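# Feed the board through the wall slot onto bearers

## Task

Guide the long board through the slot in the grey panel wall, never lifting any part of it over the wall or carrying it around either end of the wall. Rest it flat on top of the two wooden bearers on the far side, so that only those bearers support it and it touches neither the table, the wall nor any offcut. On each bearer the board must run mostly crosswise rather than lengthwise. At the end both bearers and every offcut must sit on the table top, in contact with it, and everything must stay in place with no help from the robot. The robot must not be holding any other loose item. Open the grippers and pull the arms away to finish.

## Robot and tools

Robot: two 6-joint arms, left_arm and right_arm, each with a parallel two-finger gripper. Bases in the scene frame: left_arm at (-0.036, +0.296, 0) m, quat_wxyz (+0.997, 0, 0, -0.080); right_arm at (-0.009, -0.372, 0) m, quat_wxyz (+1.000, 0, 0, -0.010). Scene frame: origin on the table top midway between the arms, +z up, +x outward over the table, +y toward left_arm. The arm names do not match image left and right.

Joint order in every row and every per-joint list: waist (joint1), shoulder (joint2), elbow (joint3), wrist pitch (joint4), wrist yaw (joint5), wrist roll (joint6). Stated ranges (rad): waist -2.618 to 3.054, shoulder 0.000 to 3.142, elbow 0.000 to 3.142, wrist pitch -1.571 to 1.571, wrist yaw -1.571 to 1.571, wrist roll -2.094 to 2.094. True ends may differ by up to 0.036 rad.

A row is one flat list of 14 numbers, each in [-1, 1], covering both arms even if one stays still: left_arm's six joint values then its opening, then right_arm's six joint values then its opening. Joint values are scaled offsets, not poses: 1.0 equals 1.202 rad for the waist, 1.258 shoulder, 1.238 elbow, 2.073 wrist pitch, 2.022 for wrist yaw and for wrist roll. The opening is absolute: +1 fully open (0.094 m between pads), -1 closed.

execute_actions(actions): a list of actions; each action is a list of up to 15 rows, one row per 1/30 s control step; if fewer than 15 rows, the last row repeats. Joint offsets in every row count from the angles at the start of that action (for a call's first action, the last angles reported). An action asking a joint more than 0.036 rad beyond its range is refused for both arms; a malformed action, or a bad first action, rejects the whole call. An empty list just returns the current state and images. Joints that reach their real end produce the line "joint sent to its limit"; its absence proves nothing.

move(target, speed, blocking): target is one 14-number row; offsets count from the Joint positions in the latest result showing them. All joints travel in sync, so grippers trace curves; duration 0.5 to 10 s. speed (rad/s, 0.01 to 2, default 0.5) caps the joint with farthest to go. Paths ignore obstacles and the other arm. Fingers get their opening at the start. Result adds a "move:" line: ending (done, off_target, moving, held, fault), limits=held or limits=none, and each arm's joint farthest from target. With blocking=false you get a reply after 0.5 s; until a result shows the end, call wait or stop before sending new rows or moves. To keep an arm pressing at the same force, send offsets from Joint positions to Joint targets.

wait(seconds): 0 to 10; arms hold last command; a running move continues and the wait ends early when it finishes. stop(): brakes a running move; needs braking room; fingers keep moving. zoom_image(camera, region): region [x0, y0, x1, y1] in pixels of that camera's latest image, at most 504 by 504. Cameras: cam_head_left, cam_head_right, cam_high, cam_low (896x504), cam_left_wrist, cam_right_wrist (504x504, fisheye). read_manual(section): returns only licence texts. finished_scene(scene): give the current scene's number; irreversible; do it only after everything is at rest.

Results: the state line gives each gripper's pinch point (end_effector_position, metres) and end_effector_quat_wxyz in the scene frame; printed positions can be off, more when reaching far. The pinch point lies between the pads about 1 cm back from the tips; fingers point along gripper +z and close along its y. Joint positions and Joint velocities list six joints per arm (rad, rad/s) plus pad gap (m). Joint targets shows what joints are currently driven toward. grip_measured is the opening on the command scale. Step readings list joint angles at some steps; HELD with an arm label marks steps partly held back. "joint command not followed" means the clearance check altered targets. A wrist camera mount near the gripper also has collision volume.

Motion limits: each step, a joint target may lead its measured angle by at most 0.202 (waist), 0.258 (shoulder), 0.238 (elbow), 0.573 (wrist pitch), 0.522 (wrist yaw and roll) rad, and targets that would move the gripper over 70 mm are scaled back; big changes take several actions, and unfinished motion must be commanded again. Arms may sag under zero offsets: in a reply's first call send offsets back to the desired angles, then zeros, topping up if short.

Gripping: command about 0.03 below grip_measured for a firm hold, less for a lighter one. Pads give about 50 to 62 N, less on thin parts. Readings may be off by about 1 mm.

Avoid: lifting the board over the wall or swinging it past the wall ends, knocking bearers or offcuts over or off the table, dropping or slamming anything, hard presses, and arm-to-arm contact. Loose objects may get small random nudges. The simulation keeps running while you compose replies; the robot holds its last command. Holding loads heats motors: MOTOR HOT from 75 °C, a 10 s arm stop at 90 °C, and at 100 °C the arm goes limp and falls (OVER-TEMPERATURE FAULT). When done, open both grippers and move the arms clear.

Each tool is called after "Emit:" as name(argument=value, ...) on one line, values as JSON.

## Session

Emit:
execute_actions(actions=[])

Scene clock: 0.00 s.
left_arm: end_effector_position=(+0.2651, +0.2282, +0.1534) grip_measured=+1.000 end_effector_quat_wxyz=(+0.111, +0.244, +0.916, +0.299) | right_arm: end_effector_position=(+0.2840, -0.5856, +0.2815) grip_measured=+1.000 end_effector_quat_wxyz=(+0.222, +0.482, +0.846, -0.052)
Joint names: [waist, shoulder, elbow, wrist pitch, wrist yaw, wrist roll]
Joint positions: left_arm=[-0.42   1.615  1.309 -1.238 -0.648 -0.05   0.094] | right_arm=[-0.581  1.619  1.883 -1.38   0.064  0.419  0.094]
Joint velocities: left_arm=[ 0.007 -0.012 -0.007  0.022 -0.037 -0.037  0.   ] | right_arm=[-0.002 -0.002 -0.012 -0.007 -0.022 -0.007  0.   ]
Motor temperatures (°C, as the motors report them): left_arm=[16 17 16 18 15 14] | right_arm=[17 20 15 17 14 16]
Joint targets: left_arm=[-0.420 1.609 1.316 -1.236 -0.657 -0.055] | right_arm=[-0.581 1.612 1.890 -1.379 0.070 0.417]

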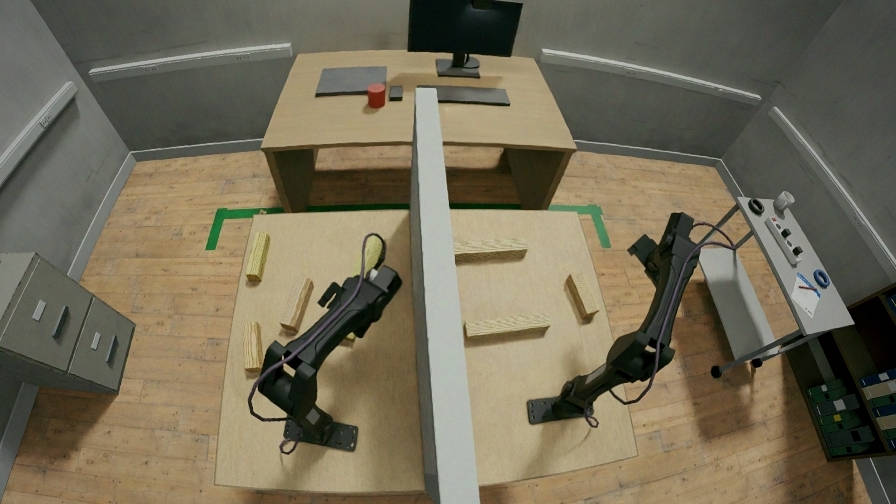

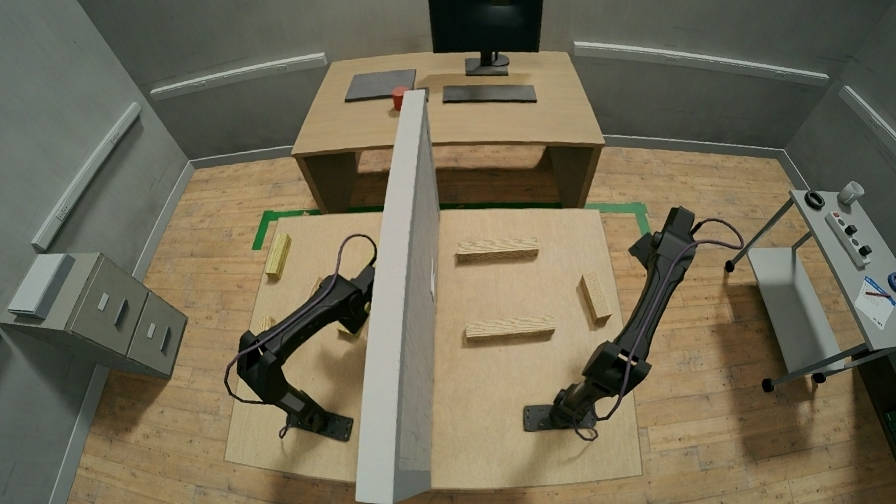

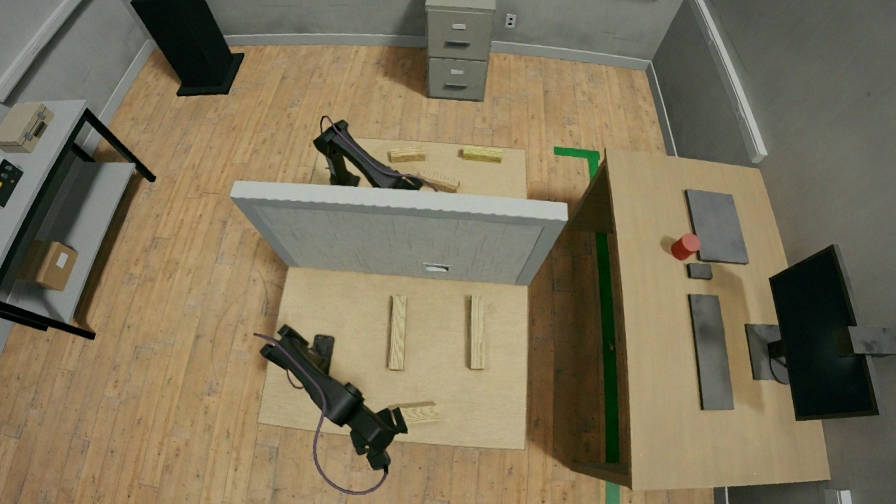

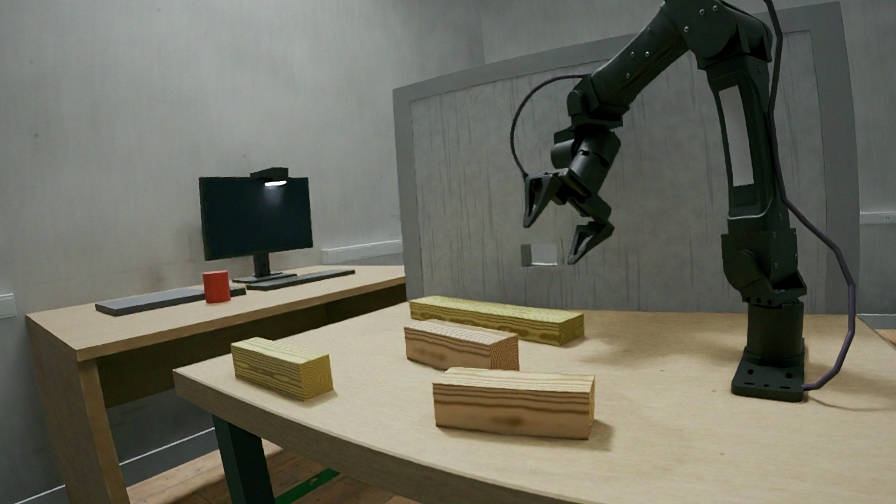

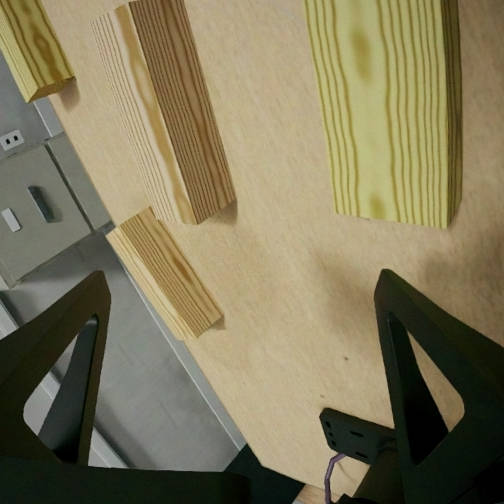

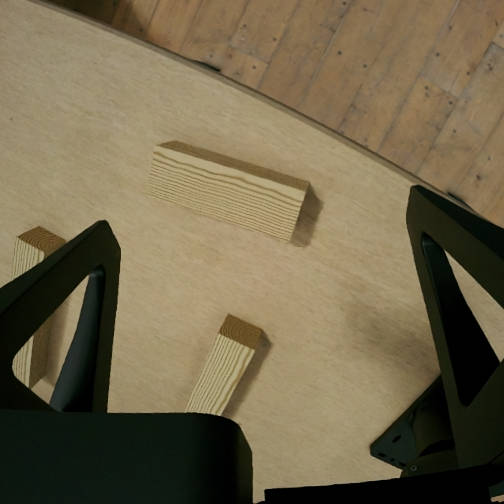

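Emit:
zoom_image(camera="cam_head_left", region=[230, 210, 430, 390])

Emit:
zoom_image(camera="cam_low", region=[390, 220, 630, 380])

Emit:
zoom_image(camera="cam_high", region=[250, 180, 570, 460])

Emit:
zoom_image(camera="cam_head_right", region=[420, 200, 660, 480])

Region (230, 210, 430, 390) of cam_head_left's 896x504 image, scaled by 2.520, with more detail than that image has; it fills the top 454 rows of this view, and the rest is white.

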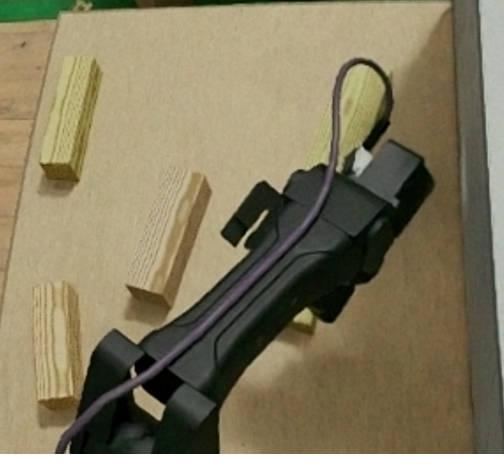

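Region (390, 220, 630, 380) of cam_low's 896x504 image, scaled by 2.100, with more detail than that image has.

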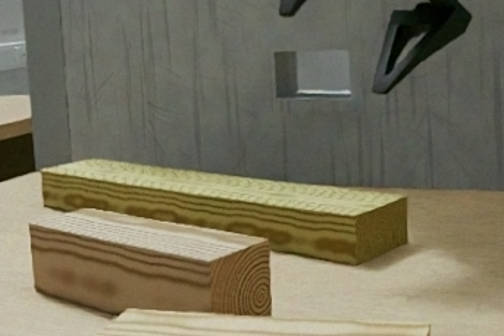

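Region (250, 180, 570, 460) of cam_high's 896x504 image, scaled by 1.575, with more detail than that image has; it fills the top 441 rows of this view, and the rest is white.

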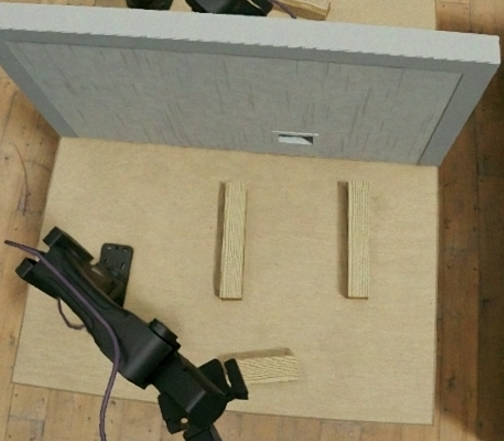

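Region (420, 200, 660, 480) of cam_head_right's 896x504 image, scaled by 1.800, with more detail than that image has; it fills the left 432 columns of this view, and the rest is white.

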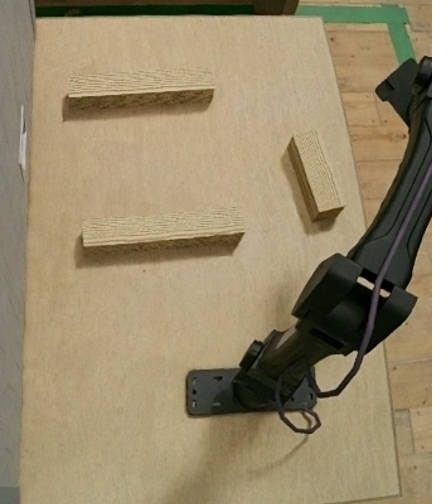

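Emit:
execute_actions(actions=[])

Scene clock: 2.37 s.
left_arm: end_effector_position=(+0.2651, +0.2282, +0.1534) grip_measured=+1.000 end_effector_quat_wxyz=(+0.111, +0.244, +0.916, +0.299) | right_arm: end_effector_position=(+0.2840, -0.5856, +0.2815) grip_measured=+1.000 end_effector_quat_wxyz=(+0.222, +0.482, +0.846, -0.052)
Joint names: [waist, shoulder, elbow, wrist pitch, wrist yaw, wrist roll]
Joint positions: left_arm=[-0.42   1.615  1.309 -1.238 -0.648 -0.05   0.094] | right_arm=[-0.581  1.619  1.883 -1.38   0.064  0.419  0.094]
Joint velocities: left_arm=[-0.007 -0.002 -0.002  0.007  0.022 -0.051  0.   ] | right_arm=[-0.007 -0.002 -0.027  0.051 -0.022  0.051  0.   ]
Motor temperatures (°C, as the motors report them): left_arm=[16 17 16 18 15 14] | right_arm=[17 20 15 17 14 16]
Joint targets: left_arm=[-0.420 1.609 1.316 -1.236 -0.657 -0.055] | right_arm=[-0.581 1.612 1.890 -1.379 0.070 0.417]

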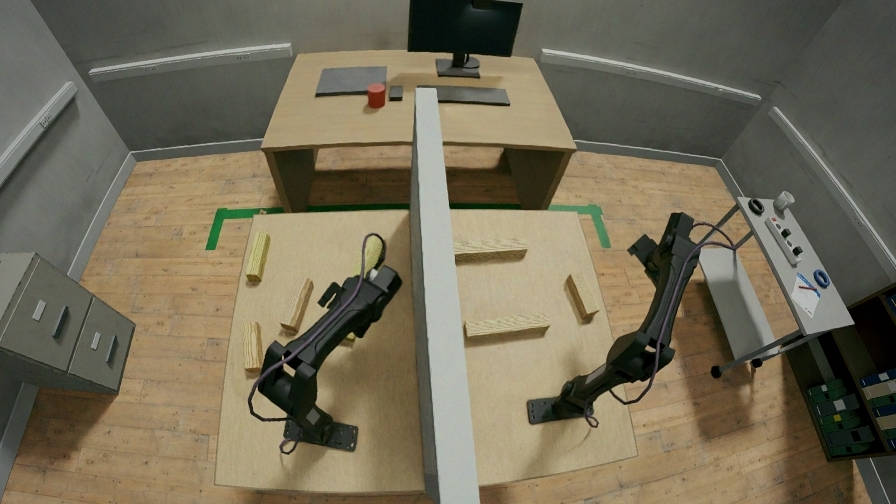

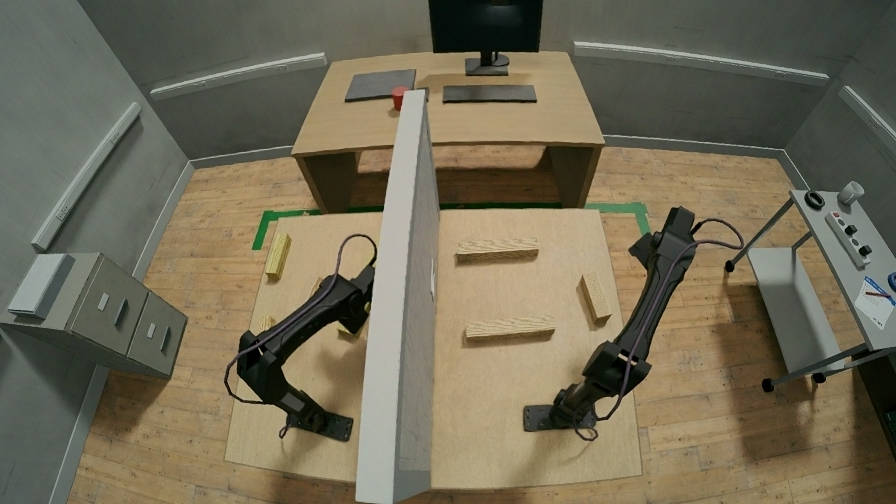

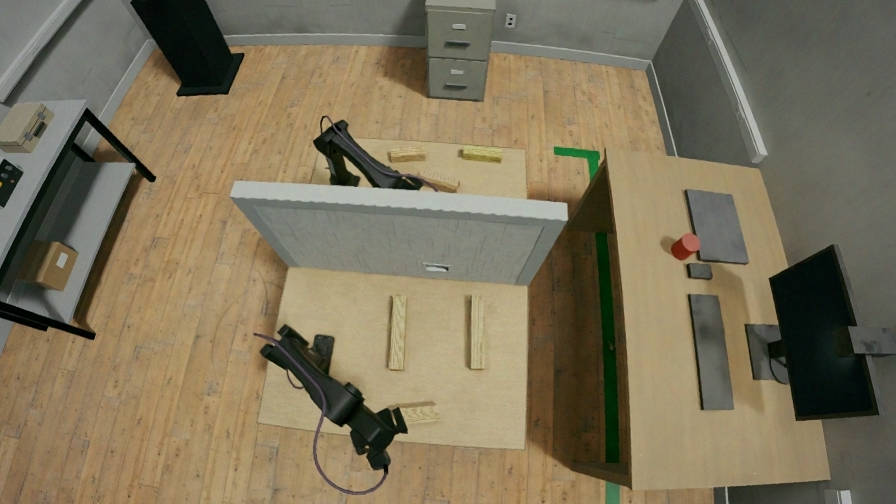

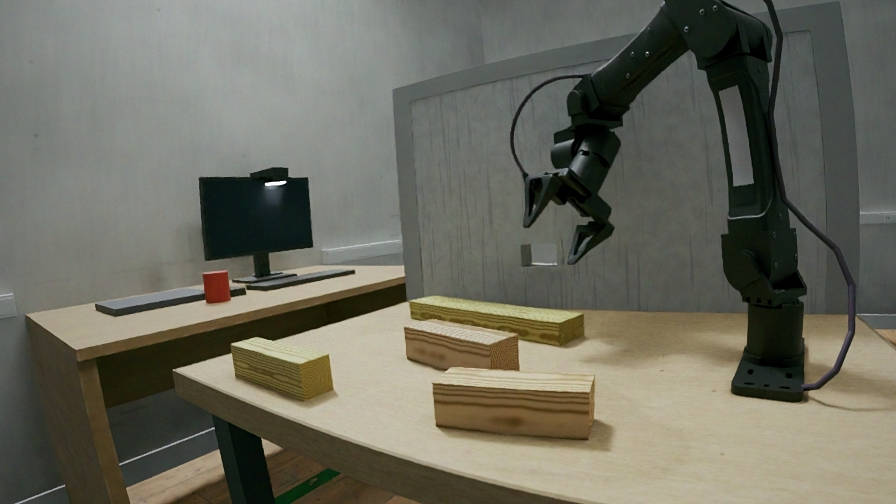

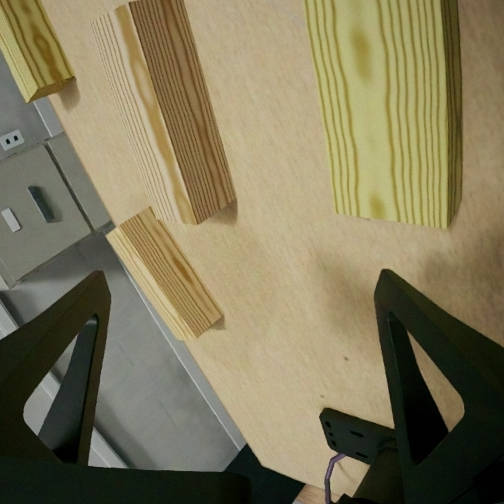

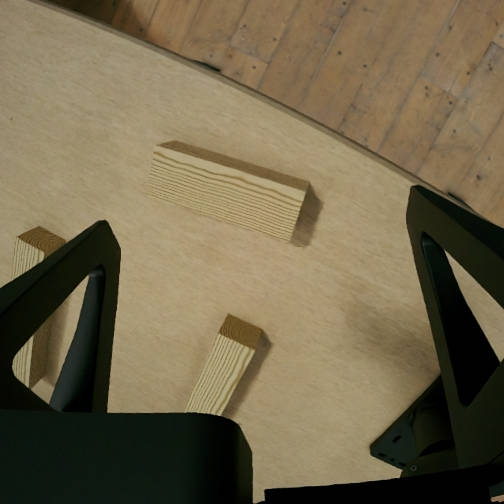

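Emit:
zoom_image(camera="cam_head_left", region=[200, 200, 640, 480])

Emit:
zoom_image(camera="cam_high", region=[230, 120, 580, 460])

Region (200, 200, 640, 480) of cam_head_left's 896x504 image, scaled by 1.145, with more detail than that image has; it fills the top 321 rows of this view, and the rest is white.

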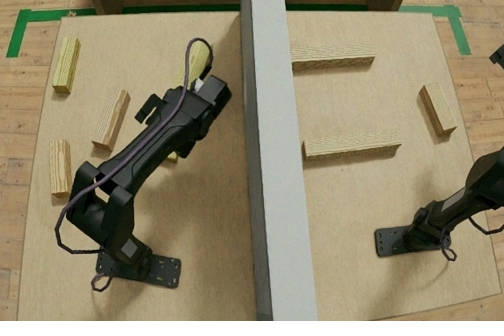

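Region (230, 120, 580, 460) of cam_high's 896x504 image, scaled by 1.440, with more detail than that image has; it fills the top 490 rows of this view, and the rest is white.

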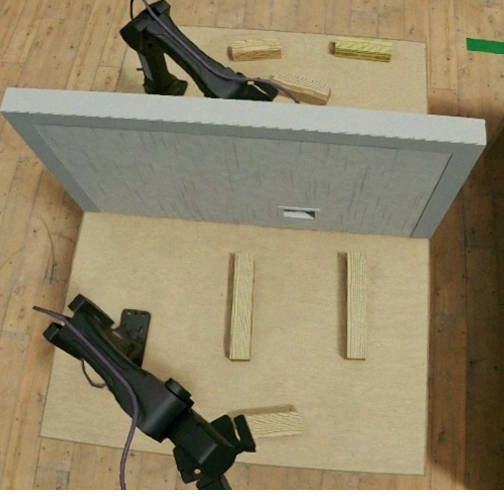

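Emit:
move(target=[0.228, -0.381, -0.423, 0.345, 0.306, 0.007, 1, 0.7063, 0.3029, -0.0792, 0.1095, -0.3645, -0.8259, 1], speed=1.2)

Scene clock: 6.30 s.
left_arm: end_effector_position=(+0.2728, +0.2033, +0.1384) grip_measured=+1.000 end_effector_quat_wxyz=(+0.332, +0.122, +0.934, -0.042) | right_arm: end_effector_position=(+0.3770, -0.1615, +0.1617) grip_measured=+1.000 end_effector_quat_wxyz=(-0.239, +0.665, -0.669, -0.229)
Joint names: [waist, shoulder, elbow, wrist pitch, wrist yaw, wrist roll]
Joint positions: left_arm=[-0.155  1.164  0.806 -0.531 -0.038 -0.042  0.094] | right_arm=[ 0.271  1.997  1.799 -1.16  -0.645 -1.243  0.094]
Joint velocities: left_arm=[ 0.007 -0.012 -0.012 -0.007 -0.007  0.022  0.   ] | right_arm=[ 0.007 -0.017  0.007  0.066 -0.037 -0.007  0.   ]
Motor temperatures (°C, as the motors report them): left_arm=[16 18 16 18 15 14] | right_arm=[17 21 15 18 14 16]
Joint targets: left_arm=[-0.146 1.136 0.785 -0.523 -0.029 -0.036] | right_arm=[0.268 2.000 1.785 -1.153 -0.673 -1.251]
move: off_target (left_arm, right_arm); limits=none; left_arm: farthest joint: the shoulder, 0.028 radians from its target (0.480 radians at the start); right_arm: farthest joint: the wrist yaw, 0.028 radians from its target (0.737 radians at the start)

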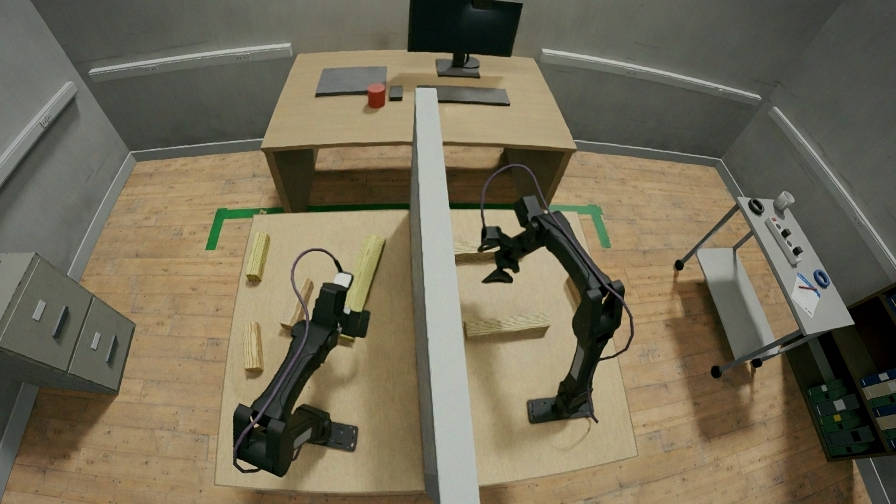

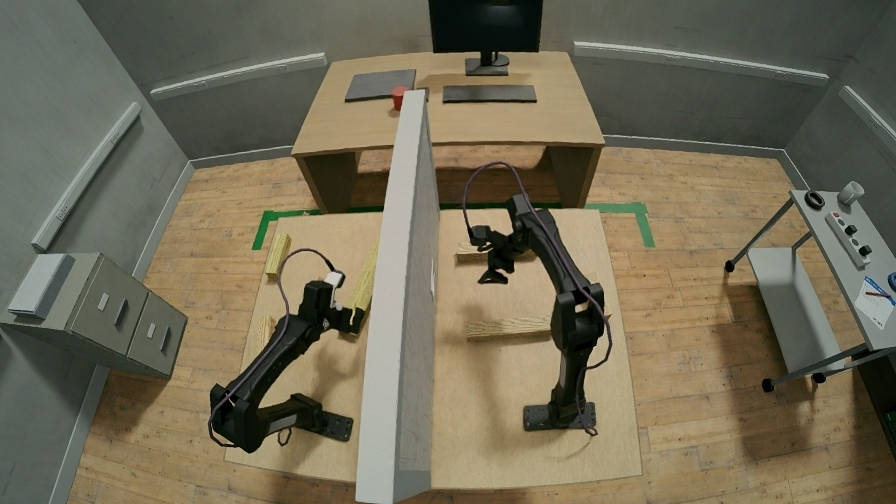

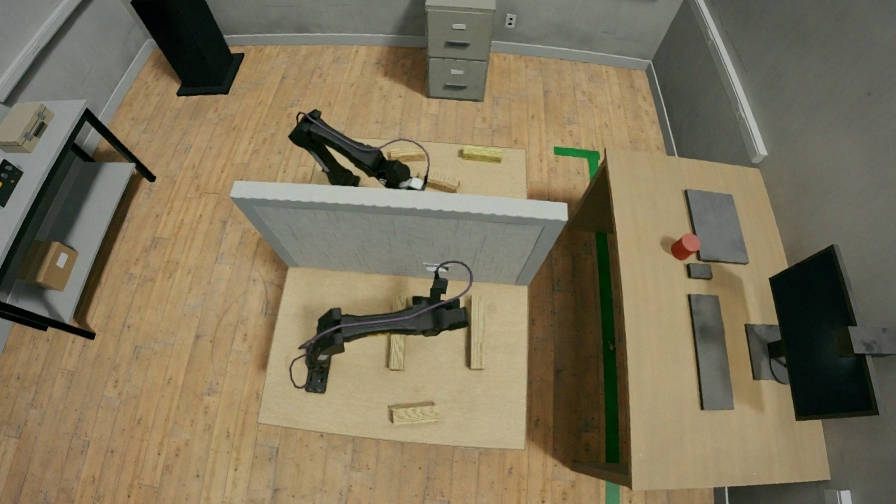

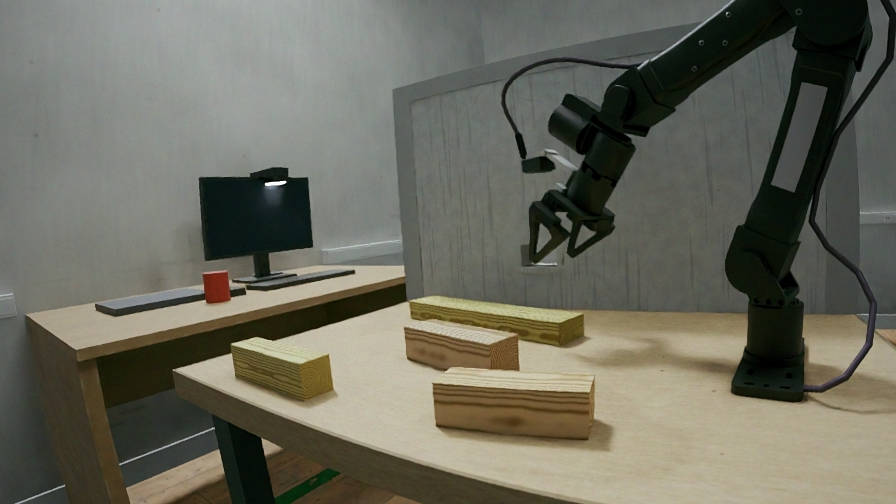

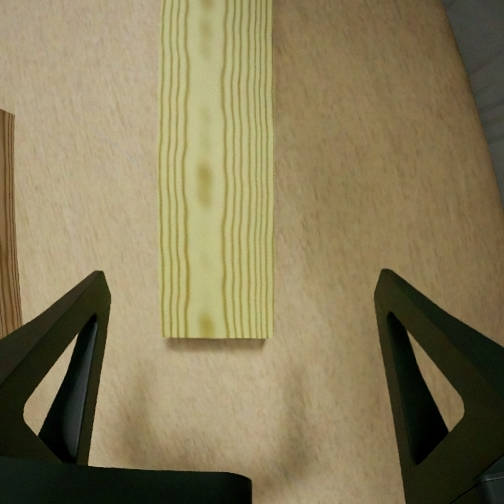

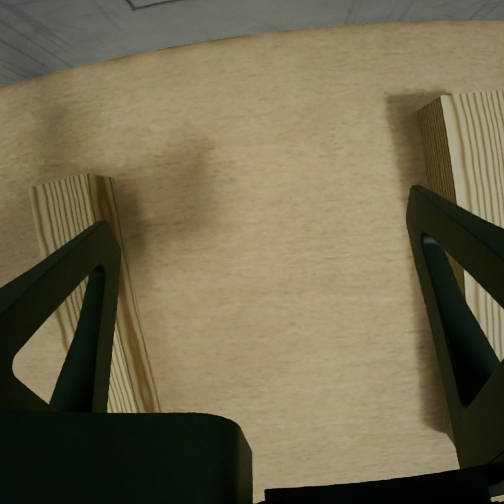

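Emit:
move(target=[0.0691, 0.1145, -0.1664, 0.1679, 0.0292, 0.0312, 1, -0.0266, -0.0604, -0.1187, 0.1177, -0.1929, 0.0524, 1], speed=0.7)

Scene clock: 9.47 s.
left_arm: end_effector_position=(+0.2900, +0.2149, +0.0743) grip_measured=+1.000 end_effector_quat_wxyz=(+0.339, +0.122, +0.932, -0.043) | right_arm: end_effector_position=(+0.3748, -0.1274, +0.2029) grip_measured=+1.000 end_effector_quat_wxyz=(-0.357, +0.615, -0.609, -0.352)
Joint names: [waist, shoulder, elbow, wrist pitch, wrist yaw, wrist roll]
Joint positions: left_arm=[-0.08   1.297  0.614 -0.192  0.011  0.016  0.094] | right_arm=[ 0.249  1.942  1.67  -0.921 -1.006 -1.143  0.094]
Joint velocities: left_arm=[-0.007 -0.002 -0.002  0.022  0.007  0.066  0.   ] | right_arm=[-0.012 -0.002 -0.007 -0.066 -0.007 -0.007  0.   ]
Motor temperatures (°C, as the motors report them): left_arm=[16 18 16 18 15 14] | right_arm=[17 21 15 18 14 16]
Joint targets: left_arm=[-0.072 1.308 0.599 -0.183 0.021 0.022] | right_arm=[0.239 1.921 1.652 -0.915 -1.035 -1.137]
move: off_target (right_arm); limits=none; left_arm: farthest joint: the elbow, 0.014 radians from its target (0.206 radians at the start); right_arm: farthest joint: the wrist yaw, 0.029 radians from its target (0.390 radians at the start)

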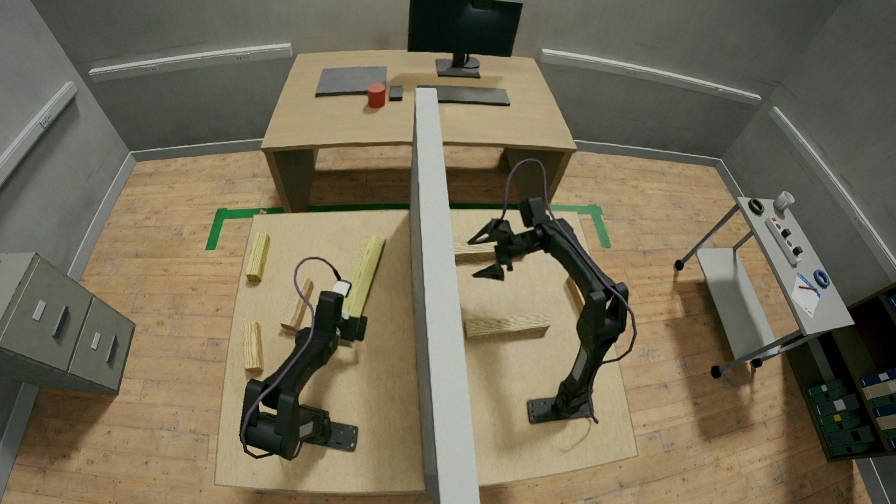

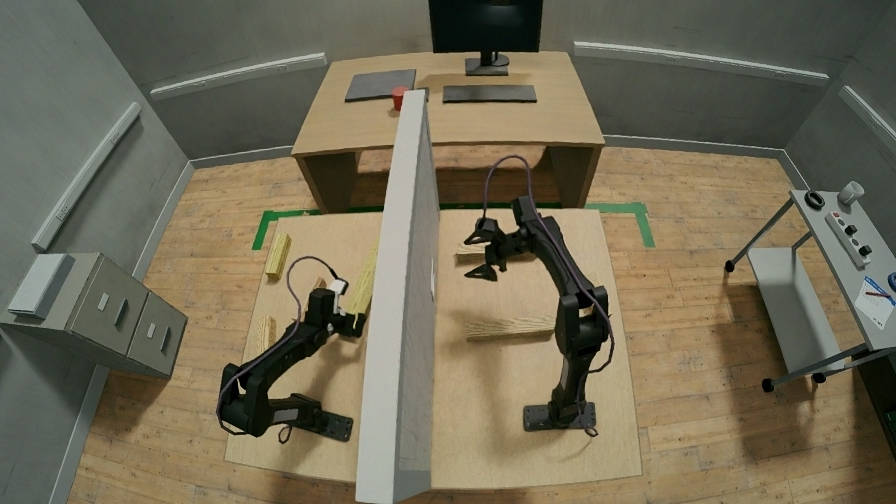

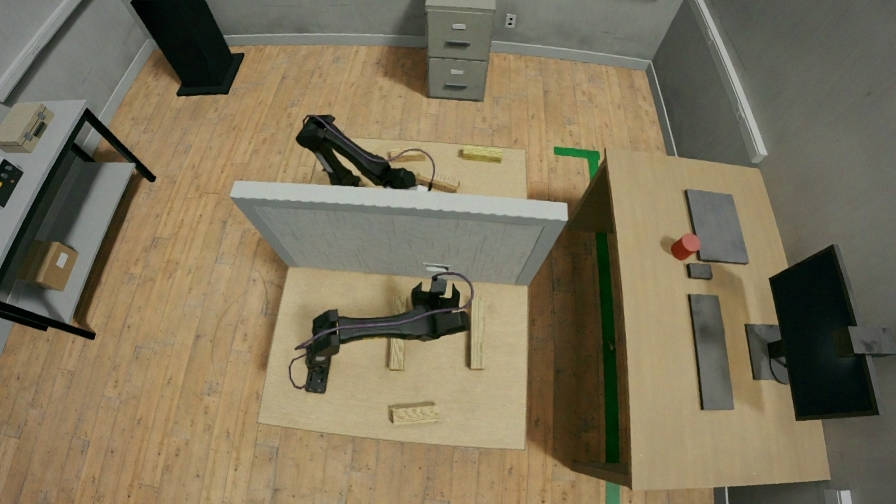

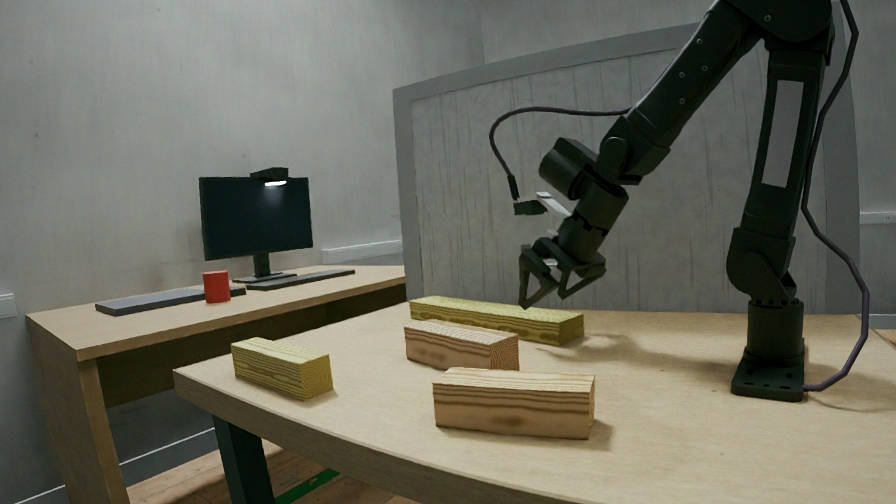

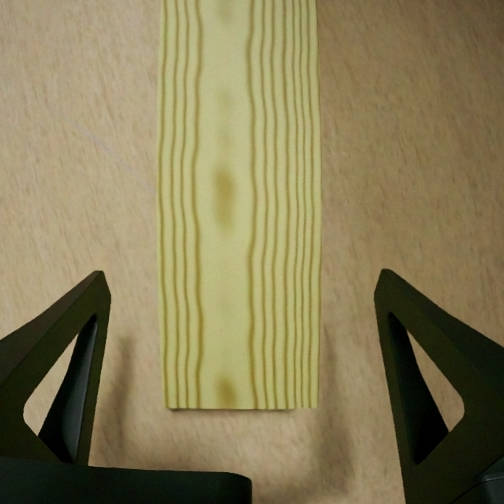

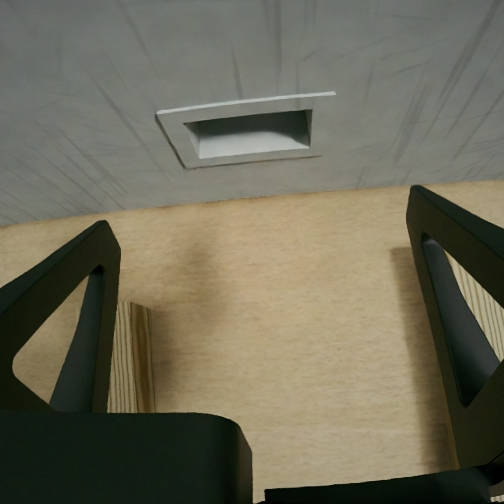

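Emit:
zoom_image(camera="cam_left_wrist", region=[80, 220, 400, 440])

Emit:
zoom_image(camera="cam_low", region=[400, 220, 640, 380])

Region (80, 220, 400, 440) of cam_left_wrist's 504x504 image, scaled by 1.575, with more detail than that image has; it fills the top 346 rows of this view, and the rest is white.

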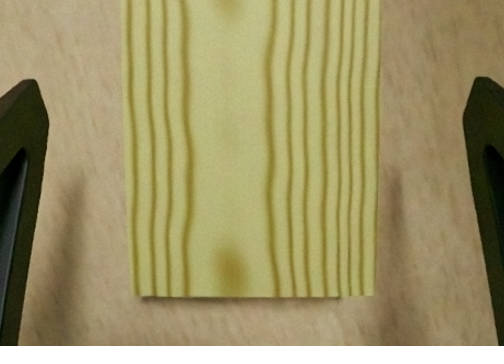

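Region (400, 220, 640, 380) of cam_low's 896x504 image, scaled by 2.100, with more detail than that image has.

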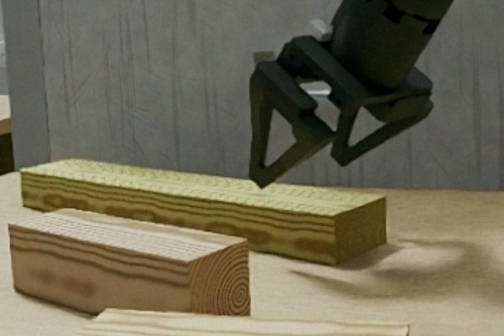

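Emit:
move(target=[0.0145, 0.1308, -0.0711, 0.1148, 0.0084, 0.0059, 1, -0.0083, -0.0167, -0.0145, 0.0029, -0.0143, 0.0030, 1], speed=0.4)

Scene clock: 11.90 s.
left_arm: end_effector_position=(+0.3013, +0.2139, +0.0359) grip_measured=+1.000 end_effector_quat_wxyz=(+0.342, +0.123, +0.931, -0.044) | right_arm: end_effector_position=(+0.3749, -0.1273, +0.2031) grip_measured=+1.000 end_effector_quat_wxyz=(-0.358, +0.615, -0.608, -0.352)
Joint names: [waist, shoulder, elbow, wrist pitch, wrist yaw, wrist roll]
Joint positions: left_arm=[-0.072  1.448  0.544  0.037  0.018  0.023  0.094] | right_arm=[ 0.249  1.942  1.67  -0.919 -1.007 -1.142  0.094]
Joint velocities: left_arm=[ 0.002 -0.002 -0.007  0.037 -0.051 -0.051  0.   ] | right_arm=[ 0.012 -0.002  0.007  0.022  0.022  0.081  0.   ]
Motor temperatures (°C, as the motors report them): left_arm=[16 17 16 19 15 14] | right_arm=[17 22 15 18 14 16]
Joint targets: left_arm=[-0.063 1.461 0.526 0.046 0.028 0.028] | right_arm=[0.239 1.921 1.652 -0.915 -1.035 -1.137]
move: off_target (right_arm); limits=none; left_arm: farthest joint: the elbow, 0.018 radians from its target (0.088 radians at the start); right_arm: farthest joint: the wrist yaw, 0.028 radians from its target (0.028 radians at the start)

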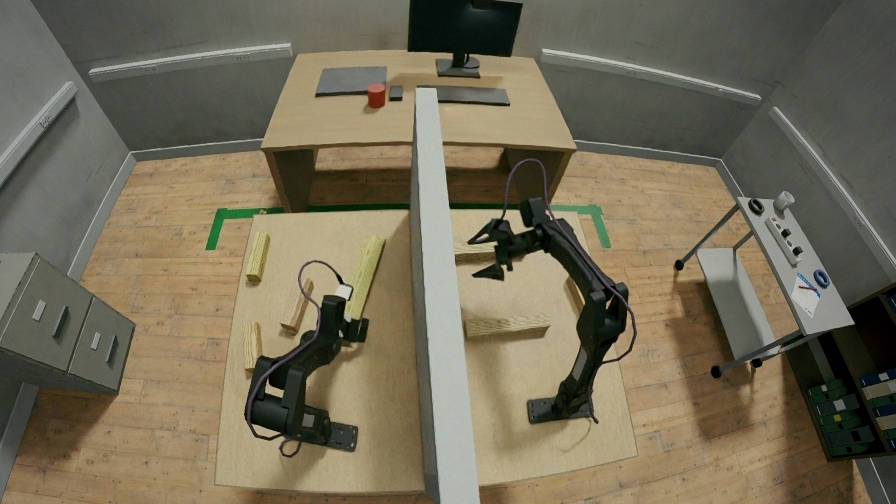

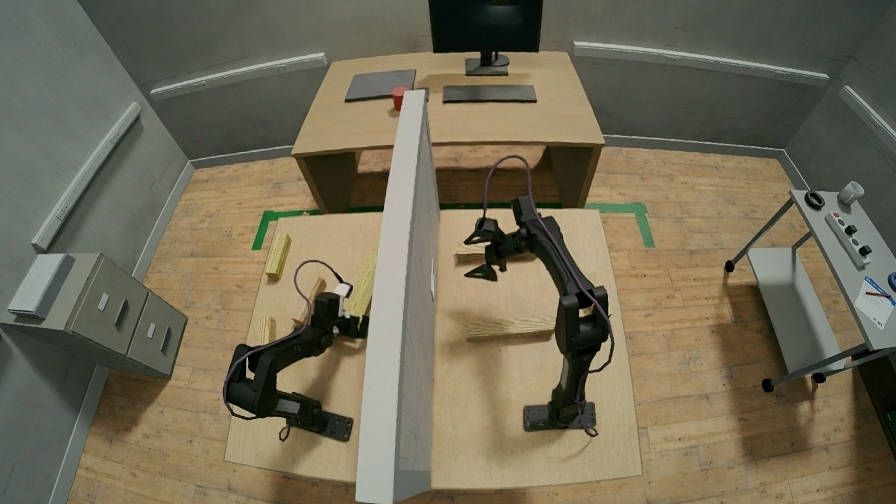

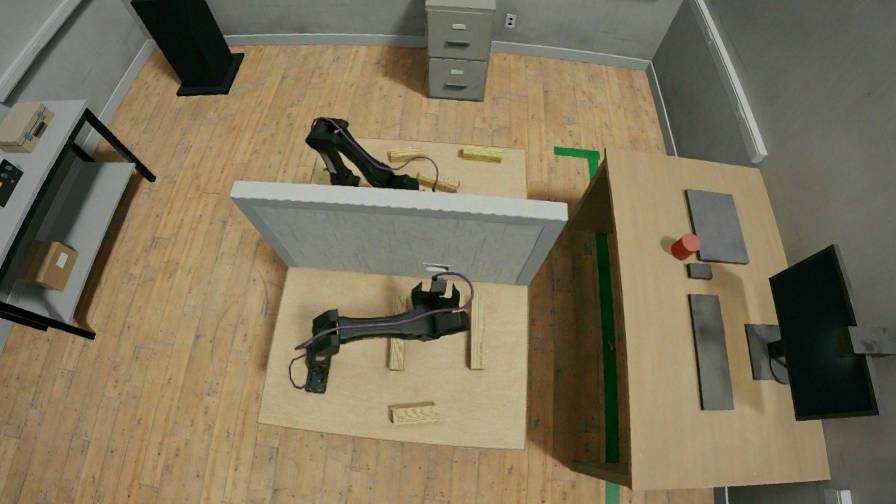

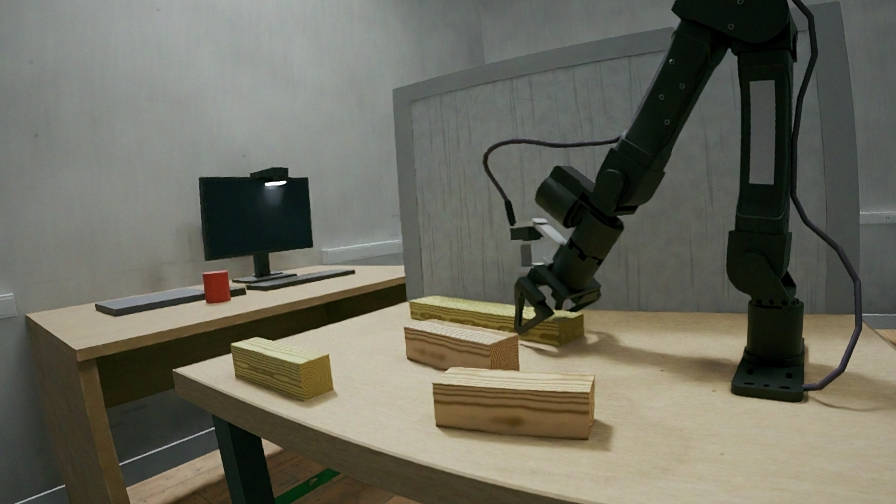

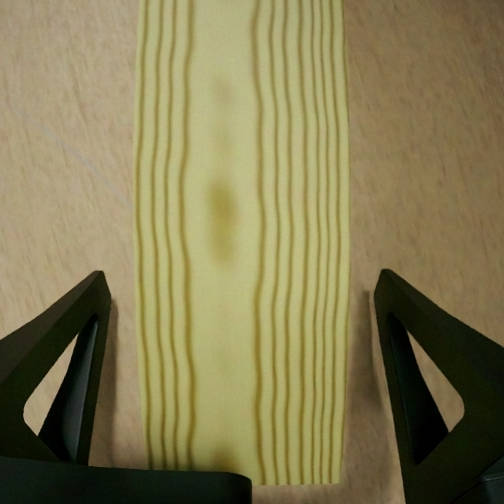

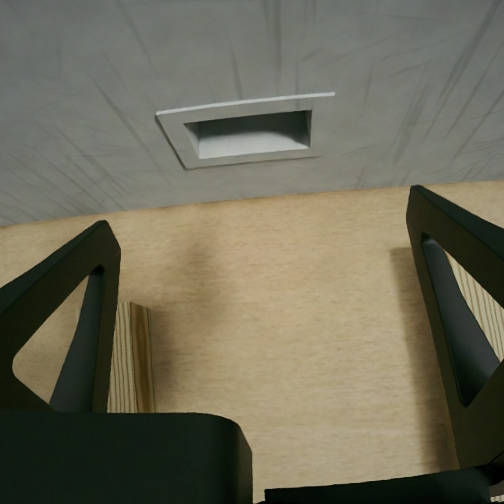

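Emit:
zoom_image(camera="cam_low", region=[400, 220, 640, 380])

Region (400, 220, 640, 380) of cam_low's 896x504 image, scaled by 2.100, with more detail than that image has.

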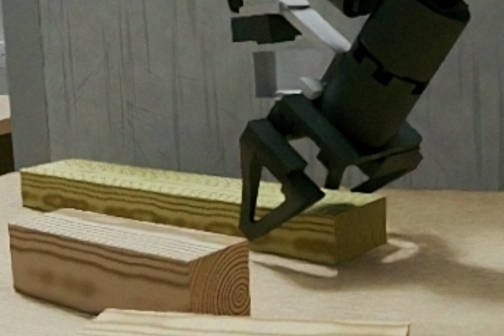

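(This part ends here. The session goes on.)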